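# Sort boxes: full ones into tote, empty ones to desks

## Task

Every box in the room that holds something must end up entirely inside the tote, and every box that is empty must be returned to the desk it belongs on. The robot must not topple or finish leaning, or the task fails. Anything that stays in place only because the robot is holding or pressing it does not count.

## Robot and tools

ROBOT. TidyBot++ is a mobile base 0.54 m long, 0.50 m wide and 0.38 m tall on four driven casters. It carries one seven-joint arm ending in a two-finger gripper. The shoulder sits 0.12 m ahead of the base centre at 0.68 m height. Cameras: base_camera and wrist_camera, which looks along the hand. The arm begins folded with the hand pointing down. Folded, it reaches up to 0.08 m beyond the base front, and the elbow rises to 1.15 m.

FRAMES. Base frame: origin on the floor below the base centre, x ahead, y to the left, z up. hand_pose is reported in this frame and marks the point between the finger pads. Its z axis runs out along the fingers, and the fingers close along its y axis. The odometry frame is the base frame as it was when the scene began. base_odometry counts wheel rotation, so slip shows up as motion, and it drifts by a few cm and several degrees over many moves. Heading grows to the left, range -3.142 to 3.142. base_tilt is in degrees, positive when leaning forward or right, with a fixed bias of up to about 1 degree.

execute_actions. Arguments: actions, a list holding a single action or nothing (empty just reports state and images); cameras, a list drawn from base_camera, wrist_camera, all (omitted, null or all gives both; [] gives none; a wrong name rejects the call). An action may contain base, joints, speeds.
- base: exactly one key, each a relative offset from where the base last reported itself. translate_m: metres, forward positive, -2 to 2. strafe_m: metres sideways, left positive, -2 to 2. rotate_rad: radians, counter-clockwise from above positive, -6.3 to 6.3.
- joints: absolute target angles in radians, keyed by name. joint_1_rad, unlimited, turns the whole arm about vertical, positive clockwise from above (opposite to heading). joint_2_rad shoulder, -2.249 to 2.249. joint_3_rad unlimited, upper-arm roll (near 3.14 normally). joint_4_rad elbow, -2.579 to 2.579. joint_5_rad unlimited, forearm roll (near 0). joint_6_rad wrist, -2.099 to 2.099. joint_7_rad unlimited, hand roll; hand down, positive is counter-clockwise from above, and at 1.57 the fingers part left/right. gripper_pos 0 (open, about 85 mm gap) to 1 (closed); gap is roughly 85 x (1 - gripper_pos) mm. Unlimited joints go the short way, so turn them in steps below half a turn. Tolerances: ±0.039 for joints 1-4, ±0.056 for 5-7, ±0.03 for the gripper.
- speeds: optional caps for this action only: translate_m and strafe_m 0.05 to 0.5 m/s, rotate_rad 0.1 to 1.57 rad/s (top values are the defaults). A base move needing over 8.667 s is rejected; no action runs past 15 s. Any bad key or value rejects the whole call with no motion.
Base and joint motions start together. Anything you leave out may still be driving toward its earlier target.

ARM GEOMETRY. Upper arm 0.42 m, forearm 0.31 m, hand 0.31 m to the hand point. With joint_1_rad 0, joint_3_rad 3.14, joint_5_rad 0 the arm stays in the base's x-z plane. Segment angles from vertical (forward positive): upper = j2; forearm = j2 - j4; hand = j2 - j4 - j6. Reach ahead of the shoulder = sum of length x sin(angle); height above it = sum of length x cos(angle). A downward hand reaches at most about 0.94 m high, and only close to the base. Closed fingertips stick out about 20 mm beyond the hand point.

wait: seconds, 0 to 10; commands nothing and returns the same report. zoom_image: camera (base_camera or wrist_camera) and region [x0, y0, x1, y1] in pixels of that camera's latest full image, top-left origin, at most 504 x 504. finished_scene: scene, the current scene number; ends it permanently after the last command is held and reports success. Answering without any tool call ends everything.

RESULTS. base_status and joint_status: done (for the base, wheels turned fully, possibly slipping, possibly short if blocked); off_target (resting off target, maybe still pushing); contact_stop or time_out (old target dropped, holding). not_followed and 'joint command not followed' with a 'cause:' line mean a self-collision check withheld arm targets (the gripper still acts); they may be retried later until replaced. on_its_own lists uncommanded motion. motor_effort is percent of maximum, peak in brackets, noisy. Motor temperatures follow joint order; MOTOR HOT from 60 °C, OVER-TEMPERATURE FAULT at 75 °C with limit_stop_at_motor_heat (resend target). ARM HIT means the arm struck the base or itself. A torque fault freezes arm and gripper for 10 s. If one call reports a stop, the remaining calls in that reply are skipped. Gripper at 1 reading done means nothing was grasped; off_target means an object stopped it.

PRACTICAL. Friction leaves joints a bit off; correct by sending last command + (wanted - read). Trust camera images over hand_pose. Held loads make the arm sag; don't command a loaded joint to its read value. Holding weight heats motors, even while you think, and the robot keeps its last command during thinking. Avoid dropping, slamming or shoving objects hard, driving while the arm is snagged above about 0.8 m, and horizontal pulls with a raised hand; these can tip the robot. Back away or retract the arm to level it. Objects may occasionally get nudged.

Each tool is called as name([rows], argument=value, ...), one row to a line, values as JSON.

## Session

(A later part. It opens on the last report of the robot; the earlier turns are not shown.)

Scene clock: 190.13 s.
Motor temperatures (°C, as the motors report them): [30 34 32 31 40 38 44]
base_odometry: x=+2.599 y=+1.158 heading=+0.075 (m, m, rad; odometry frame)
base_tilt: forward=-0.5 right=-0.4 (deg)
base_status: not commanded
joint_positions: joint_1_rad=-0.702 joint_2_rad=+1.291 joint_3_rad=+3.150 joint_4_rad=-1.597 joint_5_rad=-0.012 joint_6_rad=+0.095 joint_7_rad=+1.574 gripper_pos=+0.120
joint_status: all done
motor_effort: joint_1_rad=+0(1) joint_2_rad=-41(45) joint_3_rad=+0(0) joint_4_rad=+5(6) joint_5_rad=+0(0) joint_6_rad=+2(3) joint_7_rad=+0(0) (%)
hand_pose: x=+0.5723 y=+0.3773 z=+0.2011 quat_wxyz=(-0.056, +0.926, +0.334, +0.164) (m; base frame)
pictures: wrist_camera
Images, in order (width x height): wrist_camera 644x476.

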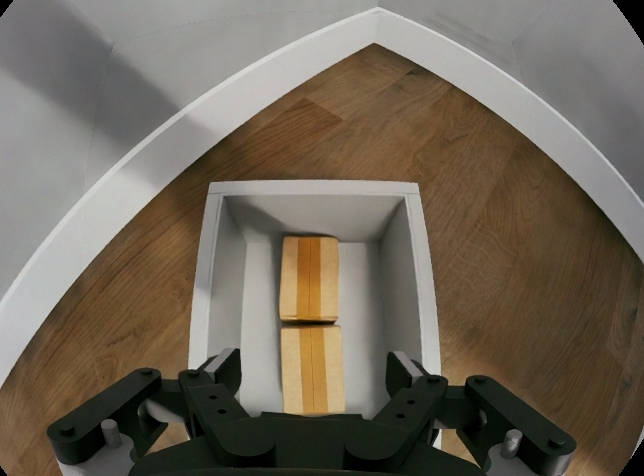

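execute_actions([
  {"joints":{"joint_2_rad":-0.3,"joint_4_rad":-1.2,"joint_6_rad":-1.7,"gripper_pos":0}},
], cameras=[])

execute_actions([
  {"base":{"strafe_m":-1.02},"joints":{"joint_1_rad":0.71,"joint_2_rad":-0.1,"joint_4_rad":-0.8,"joint_6_rad":-1.85}},
])

Scene clock: 194.60 s.
Motor temperatures (°C, as the motors report them): [30 34 32 31 40 38 44]
base_odometry: x=+2.599 y=+1.158 heading=+0.075 (m, m, rad; odometry frame)
base_tilt: forward=-0.5 right=-0.4 (deg)
base_status: not commanded
joint_positions: joint_1_rad=-0.702 joint_2_rad=-0.302 joint_3_rad=+3.150 joint_4_rad=-1.220 joint_5_rad=-0.012 joint_6_rad=-1.662 joint_7_rad=+1.574 gripper_pos=+0.000
joint_status: all done
motor_effort: joint_1_rad=+1(0) joint_2_rad=-5(44) joint_3_rad=+0(0) joint_4_rad=+15(18) joint_5_rad=-1(1) joint_6_rad=+4(5) joint_7_rad=+0(0) (%)
hand_pose: x=+0.3397 y=+0.1887 z=+1.0109 quat_wxyz=(-0.100, +0.903, +0.330, +0.258) (m; base frame)
pictures: none
No camera images: the call's "cameras" was empty. Leave "cameras" out to get every camera's image.

Scene clock: 198.00 s.
Motor temperatures (°C, as the motors report them): [30 34 32 31 40 38 44]
base_odometry: x=+2.676 y=+0.140 heading=+0.075 (m, m, rad; odometry frame)
base_tilt: forward=-0.5 right=-0.4 (deg)
base_status: done
joint_positions: joint_1_rad=+0.702 joint_2_rad=-0.103 joint_3_rad=+3.151 joint_4_rad=-0.823 joint_5_rad=-0.012 joint_6_rad=-1.808 joint_7_rad=+1.574 gripper_pos=+0.000
joint_status: all done
motor_effort: joint_1_rad=+0(1) joint_2_rad=-11(12) joint_3_rad=+0(3) joint_4_rad=+13(15) joint_5_rad=-1(1) joint_6_rad=+5(5) joint_7_rad=+0(0) (%)
hand_pose: x=+0.3821 y=-0.2208 z=+1.0821 quat_wxyz=(+0.101, +0.895, -0.328, +0.285) (m; base frame)
pictures: base_camera, wrist_camera
Images, in order (width x height): base_camera 644x364, wrist_camera 644x476.

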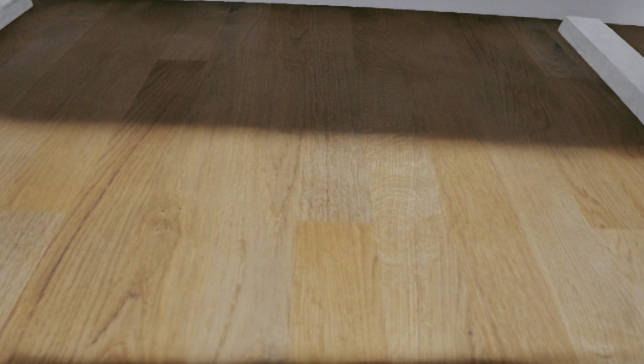

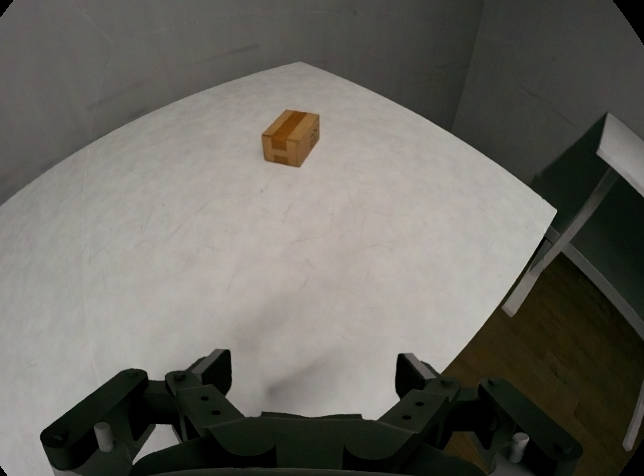

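execute_actions([
  {"base":{"translate_m":0.08},"joints":{"joint_1_rad":0.735,"joint_2_rad":0.19,"joint_4_rad":-0.905,"joint_6_rad":-1.122,"joint_7_rad":1.40}},
], cameras=["wrist_camera"])

Scene clock: 205.63 s.
Motor temperatures (°C, as the motors report them): [30 34 32 31 40 38 44]
base_odometry: x=+2.756 y=+0.146 heading=+0.075 (m, m, rad; odometry frame)
base_tilt: forward=-0.5 right=-0.4 (deg)
base_status: done
joint_positions: joint_1_rad=+0.723 joint_2_rad=+0.192 joint_3_rad=+3.151 joint_4_rad=-0.897 joint_5_rad=-0.012 joint_6_rad=-1.160 joint_7_rad=+1.425 gripper_pos=+0.000
joint_status: all done
motor_effort: joint_1_rad=-1(2) joint_2_rad=-27(33) joint_3_rad=+1(1) joint_4_rad=+18(21) joint_5_rad=-1(1) joint_6_rad=+6(6) joint_7_rad=+0(0) (%)
hand_pose: x=+0.5700 y=-0.3981 z=+1.0453 quat_wxyz=(+0.120, +0.817, -0.383, +0.415) (m; base frame)
pictures: wrist_camera
Images, in order (width x height): wrist_camera 644x476.

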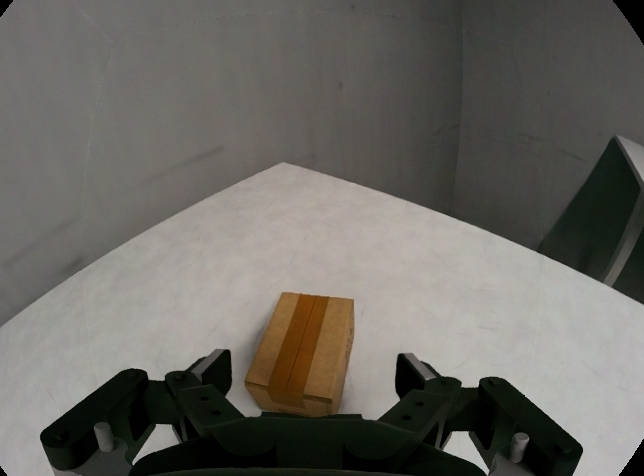

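execute_actions([
  {"joints":{"joint_1_rad":0.695,"joint_2_rad":0.265,"joint_6_rad":-1.09}},
], cameras=["wrist_camera"])

Scene clock: 208.30 s.
Motor temperatures (°C, as the motors report them): [30 34 32 31 40 38 44]
base_odometry: x=+2.756 y=+0.146 heading=+0.075 (m, m, rad; odometry frame)
base_tilt: forward=-0.5 right=-0.4 (deg)
base_status: not commanded
joint_positions: joint_1_rad=+0.702 joint_2_rad=+0.267 joint_3_rad=+3.151 joint_4_rad=-0.897 joint_5_rad=-0.012 joint_6_rad=-1.131 joint_7_rad=+1.425 gripper_pos=+0.000
joint_status: all done
motor_effort: joint_1_rad=+0(1) joint_2_rad=-30(31) joint_3_rad=-1(1) joint_4_rad=+19(19) joint_5_rad=+0(1) joint_6_rad=+7(7) joint_7_rad=+0(1) (%)
hand_pose: x=+0.6022 y=-0.4090 z=+1.0059 quat_wxyz=(+0.110, +0.829, -0.378, +0.396) (m; base frame)
pictures: wrist_camera
Images, in order (width x height): wrist_camera 644x476.

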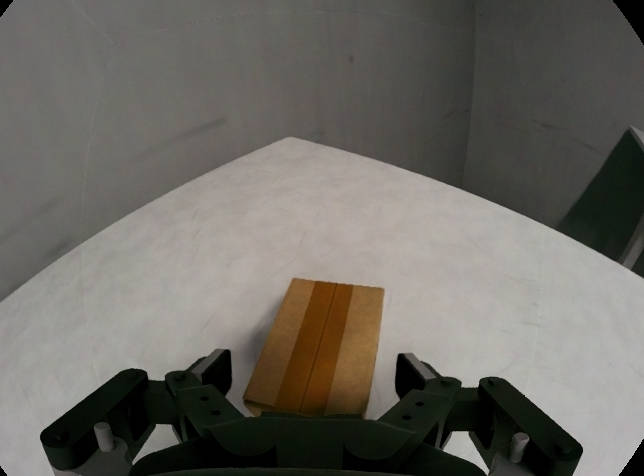

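Baseline here: j2 −30, j4 19, j6 7. Descend.

execute_actions([
  {"joints":{"joint_2_rad":0.305}},
], cameras=["wrist_camera"])

Scene clock: 209.63 s.
Motor temperatures (°C, as the motors report them): [30 34 32 31 40 38 44]
base_odometry: x=+2.756 y=+0.146 heading=+0.075 (m, m, rad; odometry frame)
base_tilt: forward=-0.5 right=-0.4 (deg)
base_status: not commanded
joint_positions: joint_1_rad=+0.702 joint_2_rad=+0.300 joint_3_rad=+3.151 joint_4_rad=-0.897 joint_5_rad=-0.012 joint_6_rad=-1.131 joint_7_rad=+1.425 gripper_pos=+0.000
joint_status: all done
motor_effort: joint_1_rad=+0(0) joint_2_rad=-30(32) joint_3_rad=+0(0) joint_4_rad=+19(19) joint_5_rad=-1(1) joint_6_rad=+6(6) joint_7_rad=+0(0) (%)
hand_pose: x=+0.6102 y=-0.4157 z=+0.9847 quat_wxyz=(+0.106, +0.836, -0.381, +0.381) (m; base frame)
pictures: wrist_camera
Images, in order (width x height): wrist_camera 644x476.

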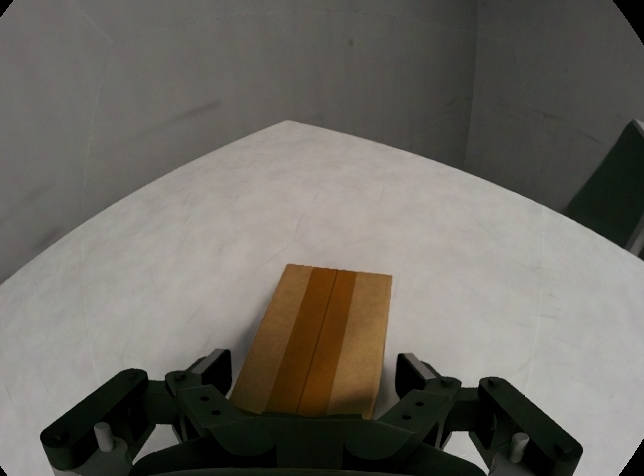

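execute_actions([
  {"joints":{"gripper_pos":1.0}},
], cameras=["wrist_camera"])

execute_actions([
  {"joints":{"joint_2_rad":0.255}},
], cameras=["wrist_camera"])

Scene clock: 211.47 s.
Motor temperatures (°C, as the motors report them): [30 34 32 31 40 38 44]
base_odometry: x=+2.756 y=+0.146 heading=+0.075 (m, m, rad; odometry frame)
base_tilt: forward=-0.5 right=-0.5 (deg)
base_status: not commanded
joint_positions: joint_1_rad=+0.702 joint_2_rad=+0.298 joint_3_rad=+3.151 joint_4_rad=-0.897 joint_5_rad=-0.011 joint_6_rad=-1.125 joint_7_rad=+1.425 gripper_pos=+0.341
joint_status: gripper_pos off_target (ended at +0.341, target +1.000)
motor_effort: joint_1_rad=+0(3) joint_2_rad=-34(33) joint_3_rad=+0(3) joint_4_rad=+20(21) joint_5_rad=-1(3) joint_6_rad=+7(8) joint_7_rad=+0(1) (%)
hand_pose: x=+0.6105 y=-0.4162 z=+0.9874 quat_wxyz=(+0.107, +0.834, -0.381, +0.385) (m; base frame)
pictures: wrist_camera
Images, in order (width x height): wrist_camera 644x476.

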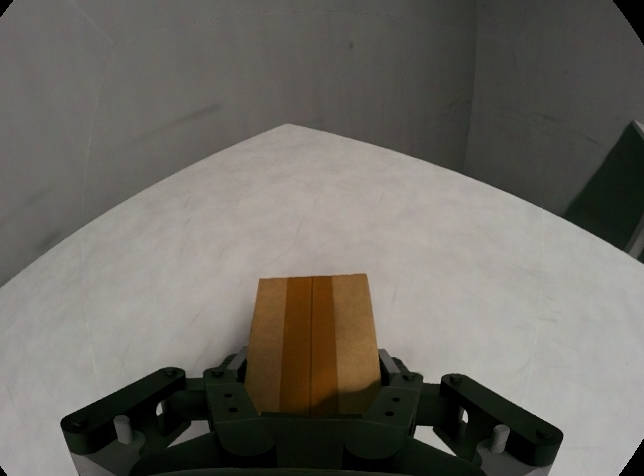

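Scene clock: 212.20 s.
Motor temperatures (°C, as the motors report them): [30 34 32 31 40 38 44]
base_odometry: x=+2.756 y=+0.146 heading=+0.075 (m, m, rad; odometry frame)
base_tilt: forward=-0.5 right=-0.4 (deg)
base_status: not commanded
joint_positions: joint_1_rad=+0.702 joint_2_rad=+0.286 joint_3_rad=+3.151 joint_4_rad=-0.905 joint_5_rad=-0.011 joint_6_rad=-1.125 joint_7_rad=+1.425 gripper_pos=+0.341
joint_status: all done
motor_effort: joint_1_rad=+0(0) joint_2_rad=-33(36) joint_3_rad=+0(1) joint_4_rad=+21(22) joint_5_rad=-1(1) joint_6_rad=+8(8) joint_7_rad=+0(0) (%)
hand_pose: x=+0.6072 y=-0.4134 z=+0.9907 quat_wxyz=(+0.107, +0.833, -0.380, +0.386) (m; base frame)
pictures: wrist_camera
Images, in order (width x height): wrist_camera 644x476.

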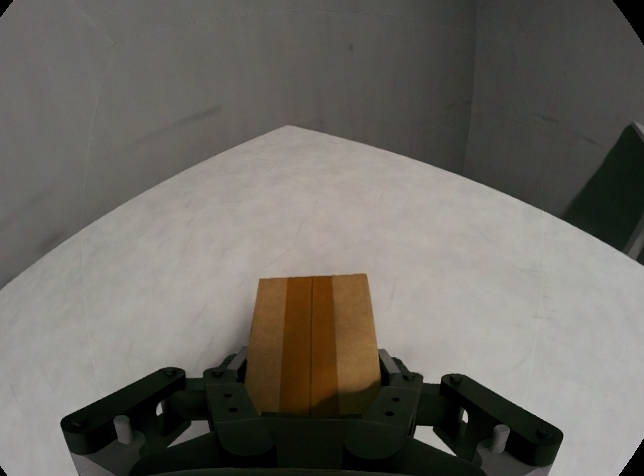

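execute_actions([
  {"joints":{"joint_2_rad":0.17,"joint_7_rad":1.6}},
], cameras=[])

wait(seconds=0.2)

Scene clock: 214.17 s.
Motor temperatures (°C, as the motors report them): [30 34 32 31 40 38 44]
base_odometry: x=+2.756 y=+0.146 heading=+0.075 (m, m, rad; odometry frame)
base_tilt: forward=-0.5 right=-0.4 (deg)
base_status: not commanded
joint_positions: joint_1_rad=+0.702 joint_2_rad=+0.184 joint_3_rad=+3.151 joint_4_rad=-0.907 joint_5_rad=-0.011 joint_6_rad=-1.125 joint_7_rad=+1.582 gripper_pos=+0.341
joint_status: all done
motor_effort: joint_1_rad=+1(1) joint_2_rad=-30(36) joint_3_rad=+0(0) joint_4_rad=+21(23) joint_5_rad=-1(0) joint_6_rad=+9(9) joint_7_rad=+0(0) (%)
hand_pose: x=+0.5805 y=-0.3908 z=+1.0530 quat_wxyz=(+0.153, +0.841, -0.306, +0.419) (m; base frame)
pictures: none
No camera images: the call's "cameras" was empty. Leave "cameras" out to get every camera's image.

Scene clock: 214.37 s.
Motor temperatures (°C, as the motors report them): [30 34 32 31 40 38 44]
base_odometry: x=+2.756 y=+0.146 heading=+0.075 (m, m, rad; odometry frame)
base_tilt: forward=-0.5 right=-0.4 (deg)
base_status: not commanded
joint_positions: joint_1_rad=+0.702 joint_2_rad=+0.184 joint_3_rad=+3.151 joint_4_rad=-0.907 joint_5_rad=-0.011 joint_6_rad=-1.125 joint_7_rad=+1.582 gripper_pos=+0.341
joint_status: all done
motor_effort: joint_1_rad=+1(1) joint_2_rad=-29(36) joint_3_rad=+1(0) joint_4_rad=+21(23) joint_5_rad=-1(0) joint_6_rad=+9(9) joint_7_rad=+0(0) (%)
hand_pose: x=+0.5805 y=-0.3908 z=+1.0530 quat_wxyz=(+0.153, +0.841, -0.306, +0.419) (m; base frame)
wait: 0.20 s; no rest
pictures: base_camera, wrist_camera
Images, in order (width x height): base_camera 644x364, wrist_camera 644x476.

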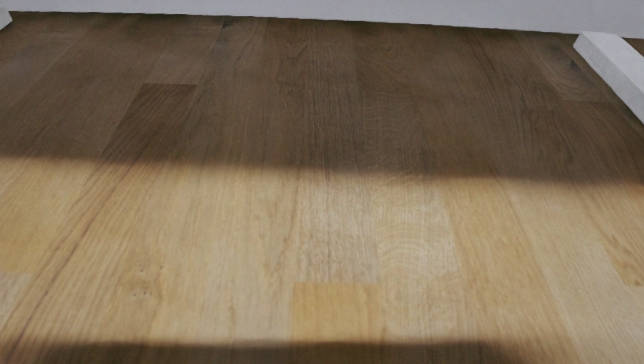

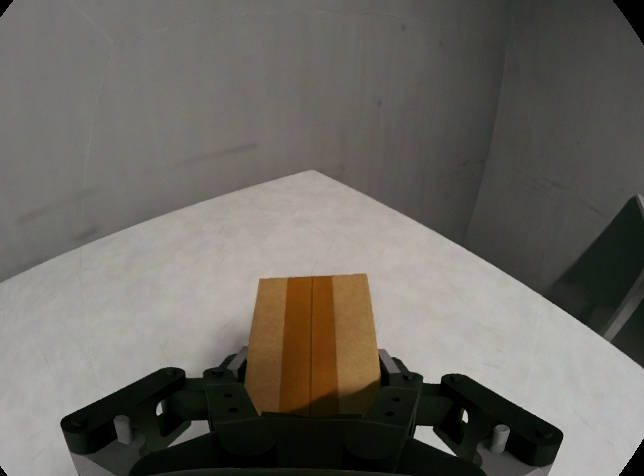

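execute_actions([
  {"base":{"translate_m":-0.08},"joints":{"joint_2_rad":-0.2,"joint_4_rad":-1.1,"joint_6_rad":-1.4}},
], cameras=[])

execute_actions([
  {"base":{"strafe_m":1.015},"joints":{"joint_1_rad":-0.715}},
])

Scene clock: 223.03 s.
Motor temperatures (°C, as the motors report them): [30 34 32 31 40 38 44]
base_odometry: x=+2.676 y=+0.140 heading=+0.075 (m, m, rad; odometry frame)
base_tilt: forward=-0.5 right=-0.5 (deg)
base_status: done
joint_positions: joint_1_rad=+0.699 joint_2_rad=-0.191 joint_3_rad=+3.151 joint_4_rad=-1.093 joint_5_rad=-0.011 joint_6_rad=-1.376 joint_7_rad=+1.582 gripper_pos=+0.342
joint_status: all done
motor_effort: joint_1_rad=+0(1) joint_2_rad=-13(34) joint_3_rad=+0(2) joint_4_rad=+19(22) joint_5_rad=-1(1) joint_6_rad=+8(9) joint_7_rad=+0(0) (%)
hand_pose: x=+0.4277 y=-0.2594 z=+1.0875 quat_wxyz=(+0.141, +0.854, -0.309, +0.394) (m; base frame)
pictures: none
No camera images: the call's "cameras" was empty. Leave "cameras" out to get every camera's image.

Scene clock: 226.57 s.
Motor temperatures (°C, as the motors report them): [30 34 32 31 40 38 44]
base_odometry: x=+2.601 y=+1.153 heading=+0.075 (m, m, rad; odometry frame)
base_tilt: forward=-0.5 right=-0.5 (deg)
base_status: done
joint_positions: joint_1_rad=-0.709 joint_2_rad=-0.185 joint_3_rad=+3.154 joint_4_rad=-1.095 joint_5_rad=-0.011 joint_6_rad=-1.377 joint_7_rad=+1.582 gripper_pos=+0.342
joint_status: all done
motor_effort: joint_1_rad=+0(1) joint_2_rad=-14(16) joint_3_rad=+1(2) joint_4_rad=+19(20) joint_5_rad=-1(2) joint_6_rad=+8(9) joint_7_rad=+0(0) (%)
hand_pose: x=+0.4277 y=+0.2634 z=+1.0840 quat_wxyz=(-0.145, +0.853, +0.316, +0.388) (m; base frame)
pictures: base_camera, wrist_camera
Images, in order (width x height): base_camera 644x364, wrist_camera 644x476.

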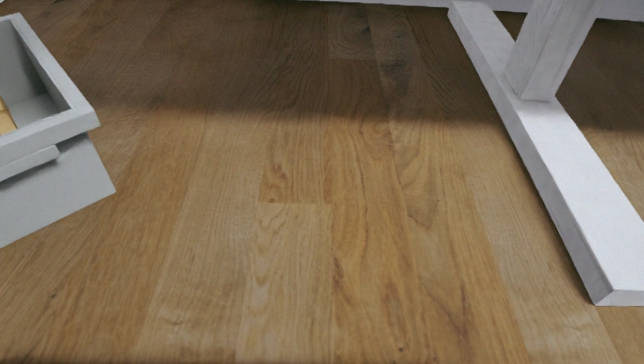

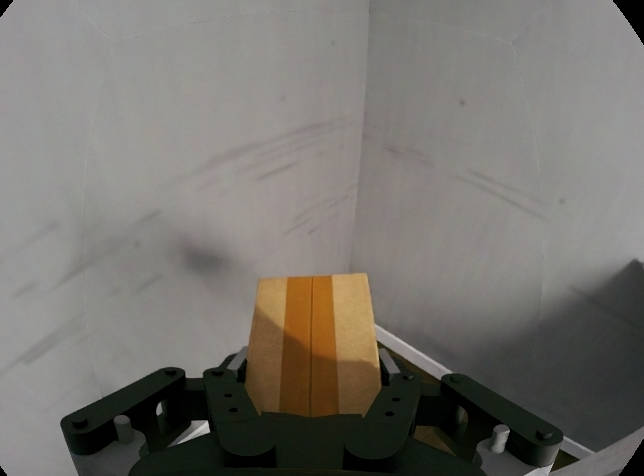

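execute_actions([
  {"joints":{"joint_2_rad":1.2,"joint_3_rad":3.122,"joint_4_rad":-1.85,"joint_6_rad":0.80}},
], cameras=[])

execute_actions([
  {"joints":{"joint_2_rad":1.52,"joint_4_rad":-1.575,"joint_6_rad":0.865}},
], cameras=["wrist_camera"])

Scene clock: 231.70 s.
Motor temperatures (°C, as the motors report them): [30 34 32 31 40 38 44]
base_odometry: x=+2.601 y=+1.153 heading=+0.075 (m, m, rad; odometry frame)
base_tilt: forward=-0.5 right=-0.5 (deg)
base_status: not commanded
joint_positions: joint_1_rad=-0.709 joint_2_rad=+1.218 joint_3_rad=+3.144 joint_4_rad=-1.838 joint_5_rad=-0.011 joint_6_rad=+0.745 joint_7_rad=+1.582 gripper_pos=+0.342
joint_status: all done
motor_effort: joint_1_rad=+1(1) joint_2_rad=-44(48) joint_3_rad=-1(1) joint_4_rad=+7(22) joint_5_rad=-1(1) joint_6_rad=+8(10) joint_7_rad=+0(0) (%)
hand_pose: x=+0.6152 y=+0.4221 z=+0.3041 quat_wxyz=(-0.135, +0.858, +0.318, +0.380) (m; base frame)
pictures: none
No camera images: the call's "cameras" was empty. Leave "cameras" out to get every camera's image.

Scene clock: 233.43 s.
Motor temperatures (°C, as the motors report them): [30 34 32 31 40 38 44]
base_odometry: x=+2.601 y=+1.153 heading=+0.075 (m, m, rad; odometry frame)
base_tilt: forward=-0.5 right=-0.5 (deg)
base_status: not commanded
joint_positions: joint_1_rad=-0.709 joint_2_rad=+1.543 joint_3_rad=+3.144 joint_4_rad=-1.604 joint_5_rad=-0.011 joint_6_rad=+0.810 joint_7_rad=+1.582 gripper_pos=+0.342
joint_status: all done
motor_effort: joint_1_rad=+0(0) joint_2_rad=-45(46) joint_3_rad=+0(0) joint_4_rad=+5(6) joint_5_rad=+0(1) joint_6_rad=+8(9) joint_7_rad=+0(1) (%)
hand_pose: x=+0.6092 y=+0.4169 z=+0.1636 quat_wxyz=(-0.131, +0.863, +0.320, +0.369) (m; base frame)
pictures: wrist_camera
Images, in order (width x height): wrist_camera 644x476.

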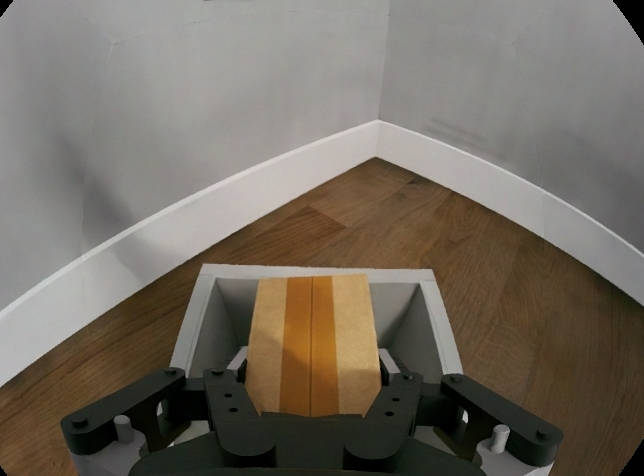

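execute_actions([
  {"joints":{"joint_2_rad":1.668,"joint_4_rad":-1.415,"joint_7_rad":1.50}},
], cameras=["wrist_camera"])

Scene clock: 236.07 s.
Motor temperatures (°C, as the motors report them): [30 34 32 31 40 38 44]
base_odometry: x=+2.601 y=+1.153 heading=+0.075 (m, m, rad; odometry frame)
base_tilt: forward=-0.5 right=-0.5 (deg)
base_status: not commanded
joint_positions: joint_1_rad=-0.709 joint_2_rad=+1.690 joint_3_rad=+3.144 joint_4_rad=-1.442 joint_5_rad=-0.011 joint_6_rad=+0.812 joint_7_rad=+1.524 gripper_pos=+0.341
joint_status: all done
motor_effort: joint_1_rad=+0(1) joint_2_rad=-44(47) joint_3_rad=-1(0) joint_4_rad=+5(6) joint_5_rad=-1(1) joint_6_rad=+8(9) joint_7_rad=+0(0) (%)
hand_pose: x=+0.6129 y=+0.4203 z=+0.1052 quat_wxyz=(-0.144, +0.869, +0.294, +0.372) (m; base frame)
pictures: wrist_camera
Images, in order (width x height): wrist_camera 644x476.

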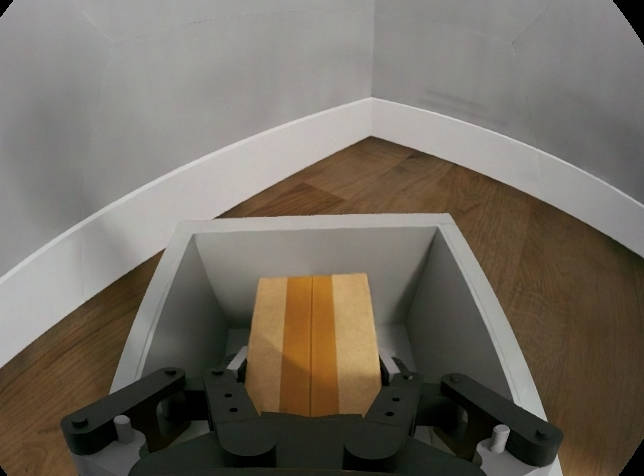

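execute_actions([
  {"joints":{"joint_2_rad":1.713,"joint_4_rad":-1.38}},
], cameras=["wrist_camera"])

Scene clock: 237.50 s.
Motor temperatures (°C, as the motors report them): [30 34 32 31 40 38 44]
base_odometry: x=+2.601 y=+1.153 heading=+0.075 (m, m, rad; odometry frame)
base_tilt: forward=-0.5 right=-0.4 (deg)
base_status: not commanded
joint_positions: joint_1_rad=-0.709 joint_2_rad=+1.725 joint_3_rad=+3.144 joint_4_rad=-1.404 joint_5_rad=-0.011 joint_6_rad=+0.813 joint_7_rad=+1.524 gripper_pos=+0.342
joint_status: all done
motor_effort: joint_1_rad=+1(0) joint_2_rad=-44(45) joint_3_rad=+0(0) joint_4_rad=+5(6) joint_5_rad=-1(1) joint_6_rad=+8(9) joint_7_rad=+0(0) (%)
hand_pose: x=+0.6128 y=+0.4203 z=+0.0917 quat_wxyz=(-0.145, +0.868, +0.293, +0.374) (m; base frame)
pictures: wrist_camera
Images, in order (width x height): wrist_camera 644x476.

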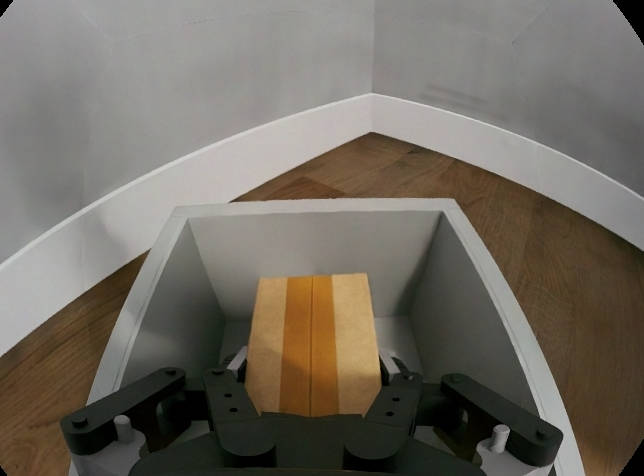

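execute_actions([
  {"joints":{"joint_2_rad":1.745,"joint_4_rad":-1.355}},
], cameras=["wrist_camera"])

Scene clock: 238.53 s.
Motor temperatures (°C, as the motors report them): [30 34 32 31 40 38 44]
base_odometry: x=+2.601 y=+1.153 heading=+0.075 (m, m, rad; odometry frame)
base_tilt: forward=-0.5 right=-0.5 (deg)
base_status: not commanded
joint_positions: joint_1_rad=-0.709 joint_2_rad=+1.735 joint_3_rad=+3.144 joint_4_rad=-1.380 joint_5_rad=-0.011 joint_6_rad=+0.819 joint_7_rad=+1.524 gripper_pos=+0.341
joint_status: all done
motor_effort: joint_1_rad=+1(0) joint_2_rad=-42(43) joint_3_rad=-1(1) joint_4_rad=+5(6) joint_5_rad=+0(1) joint_6_rad=+7(8) joint_7_rad=+0(0) (%)
hand_pose: x=+0.6185 y=+0.4253 z=+0.0919 quat_wxyz=(-0.148, +0.864, +0.292, +0.382) (m; base frame)
pictures: wrist_camera
Images, in order (width x height): wrist_camera 644x476.

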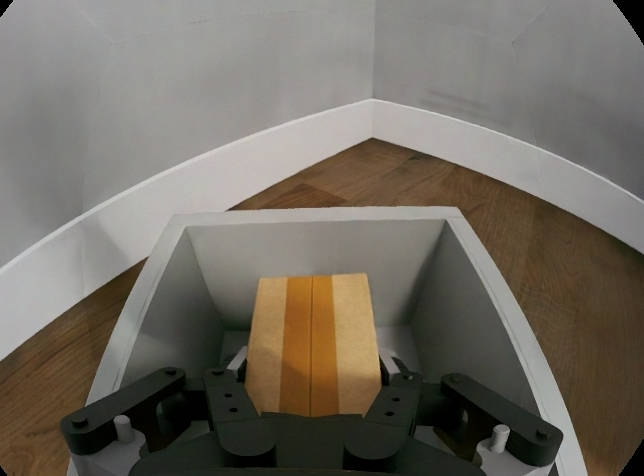

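execute_actions([
  {"joints":{"gripper_pos":0.12}},
], cameras=["wrist_camera"])

execute_actions([
  {"joints":{"joint_2_rad":1.35,"joint_4_rad":-1.75}},
])

Scene clock: 241.40 s.
Motor temperatures (°C, as the motors report them): [30 34 32 31 40 38 44]
base_odometry: x=+2.601 y=+1.153 heading=+0.075 (m, m, rad; odometry frame)
base_tilt: forward=-0.5 right=-0.4 (deg)
base_status: not commanded
joint_positions: joint_1_rad=-0.709 joint_2_rad=+1.736 joint_3_rad=+3.144 joint_4_rad=-1.378 joint_5_rad=-0.011 joint_6_rad=+0.823 joint_7_rad=+1.524 gripper_pos=+0.120
joint_status: all done
motor_effort: joint_1_rad=+0(0) joint_2_rad=-41(41) joint_3_rad=+0(1) joint_4_rad=+4(5) joint_5_rad=+0(1) joint_6_rad=+6(7) joint_7_rad=+0(0) (%)
hand_pose: x=+0.6201 y=+0.4267 z=+0.0934 quat_wxyz=(-0.149, +0.863, +0.292, +0.385) (m; base frame)
pictures: wrist_camera
Images, in order (width x height): wrist_camera 644x476.

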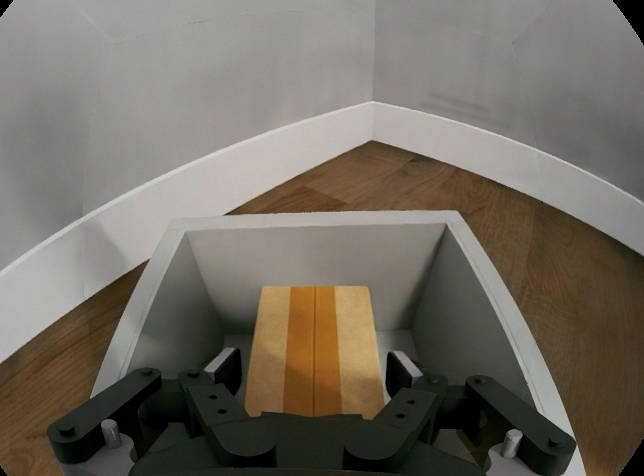

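Scene clock: 243.07 s.
Motor temperatures (°C, as the motors report them): [30 34 32 31 40 38 44]
base_odometry: x=+2.601 y=+1.153 heading=+0.075 (m, m, rad; odometry frame)
base_tilt: forward=-0.5 right=-0.5 (deg)
base_status: not commanded
joint_positions: joint_1_rad=-0.709 joint_2_rad=+1.351 joint_3_rad=+3.144 joint_4_rad=-1.727 joint_5_rad=-0.011 joint_6_rad=+0.827 joint_7_rad=+1.524 gripper_pos=+0.120
joint_status: all done
motor_effort: joint_1_rad=+0(1) joint_2_rad=-41(43) joint_3_rad=+0(1) joint_4_rad=+5(6) joint_5_rad=-1(1) joint_6_rad=+6(7) joint_7_rad=+0(0) (%)
hand_pose: x=+0.6312 y=+0.4360 z=+0.2641 quat_wxyz=(-0.156, +0.855, +0.289, +0.402) (m; base frame)
pictures: base_camera, wrist_camera
Images, in order (width x height): base_camera 644x364, wrist_camera 644x476.

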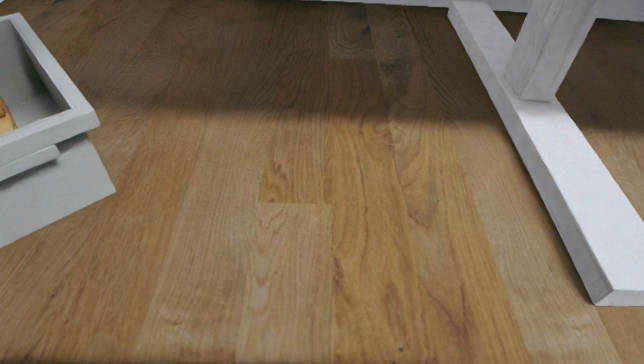

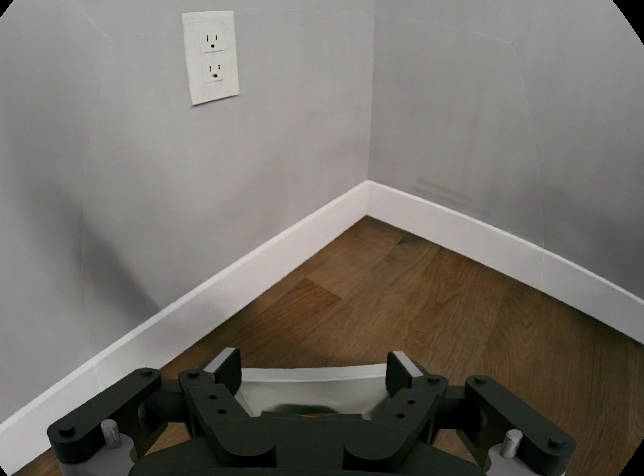

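execute_actions([
  {"joints":{"joint_2_rad":1.2,"joint_6_rad":0.15}},
], cameras=["wrist_camera"])

Scene clock: 244.70 s.
Motor temperatures (°C, as the motors report them): [30 34 32 31 40 38 44]
base_odometry: x=+2.601 y=+1.153 heading=+0.075 (m, m, rad; odometry frame)
base_tilt: forward=-0.6 right=-0.5 (deg)
base_status: not commanded
joint_positions: joint_1_rad=-0.709 joint_2_rad=+1.207 joint_3_rad=+3.144 joint_4_rad=-1.730 joint_5_rad=-0.011 joint_6_rad=+0.180 joint_7_rad=+1.524 gripper_pos=+0.120
joint_status: all done
motor_effort: joint_1_rad=+0(2) joint_2_rad=-39(42) joint_3_rad=-1(1) joint_4_rad=+5(6) joint_5_rad=-1(1) joint_6_rad=+3(7) joint_7_rad=+0(0) (%)
hand_pose: x=+0.5552 y=+0.3732 z=+0.2354 quat_wxyz=(-0.070, +0.930, +0.314, +0.178) (m; base frame)
pictures: wrist_camera
Images, in order (width x height): wrist_camera 644x476.

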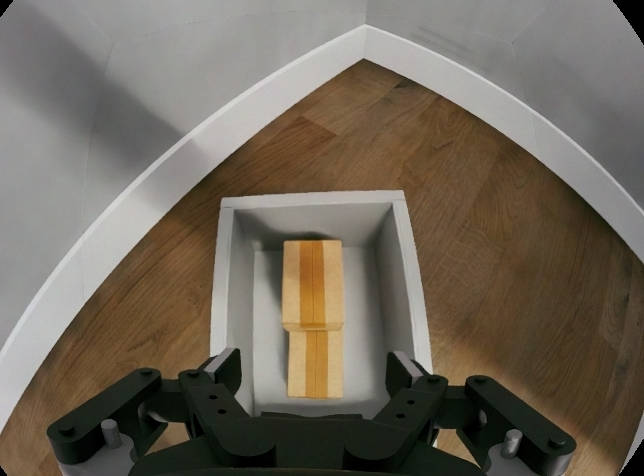

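finished_scene(scene=1)

The scene is finished: the task was done.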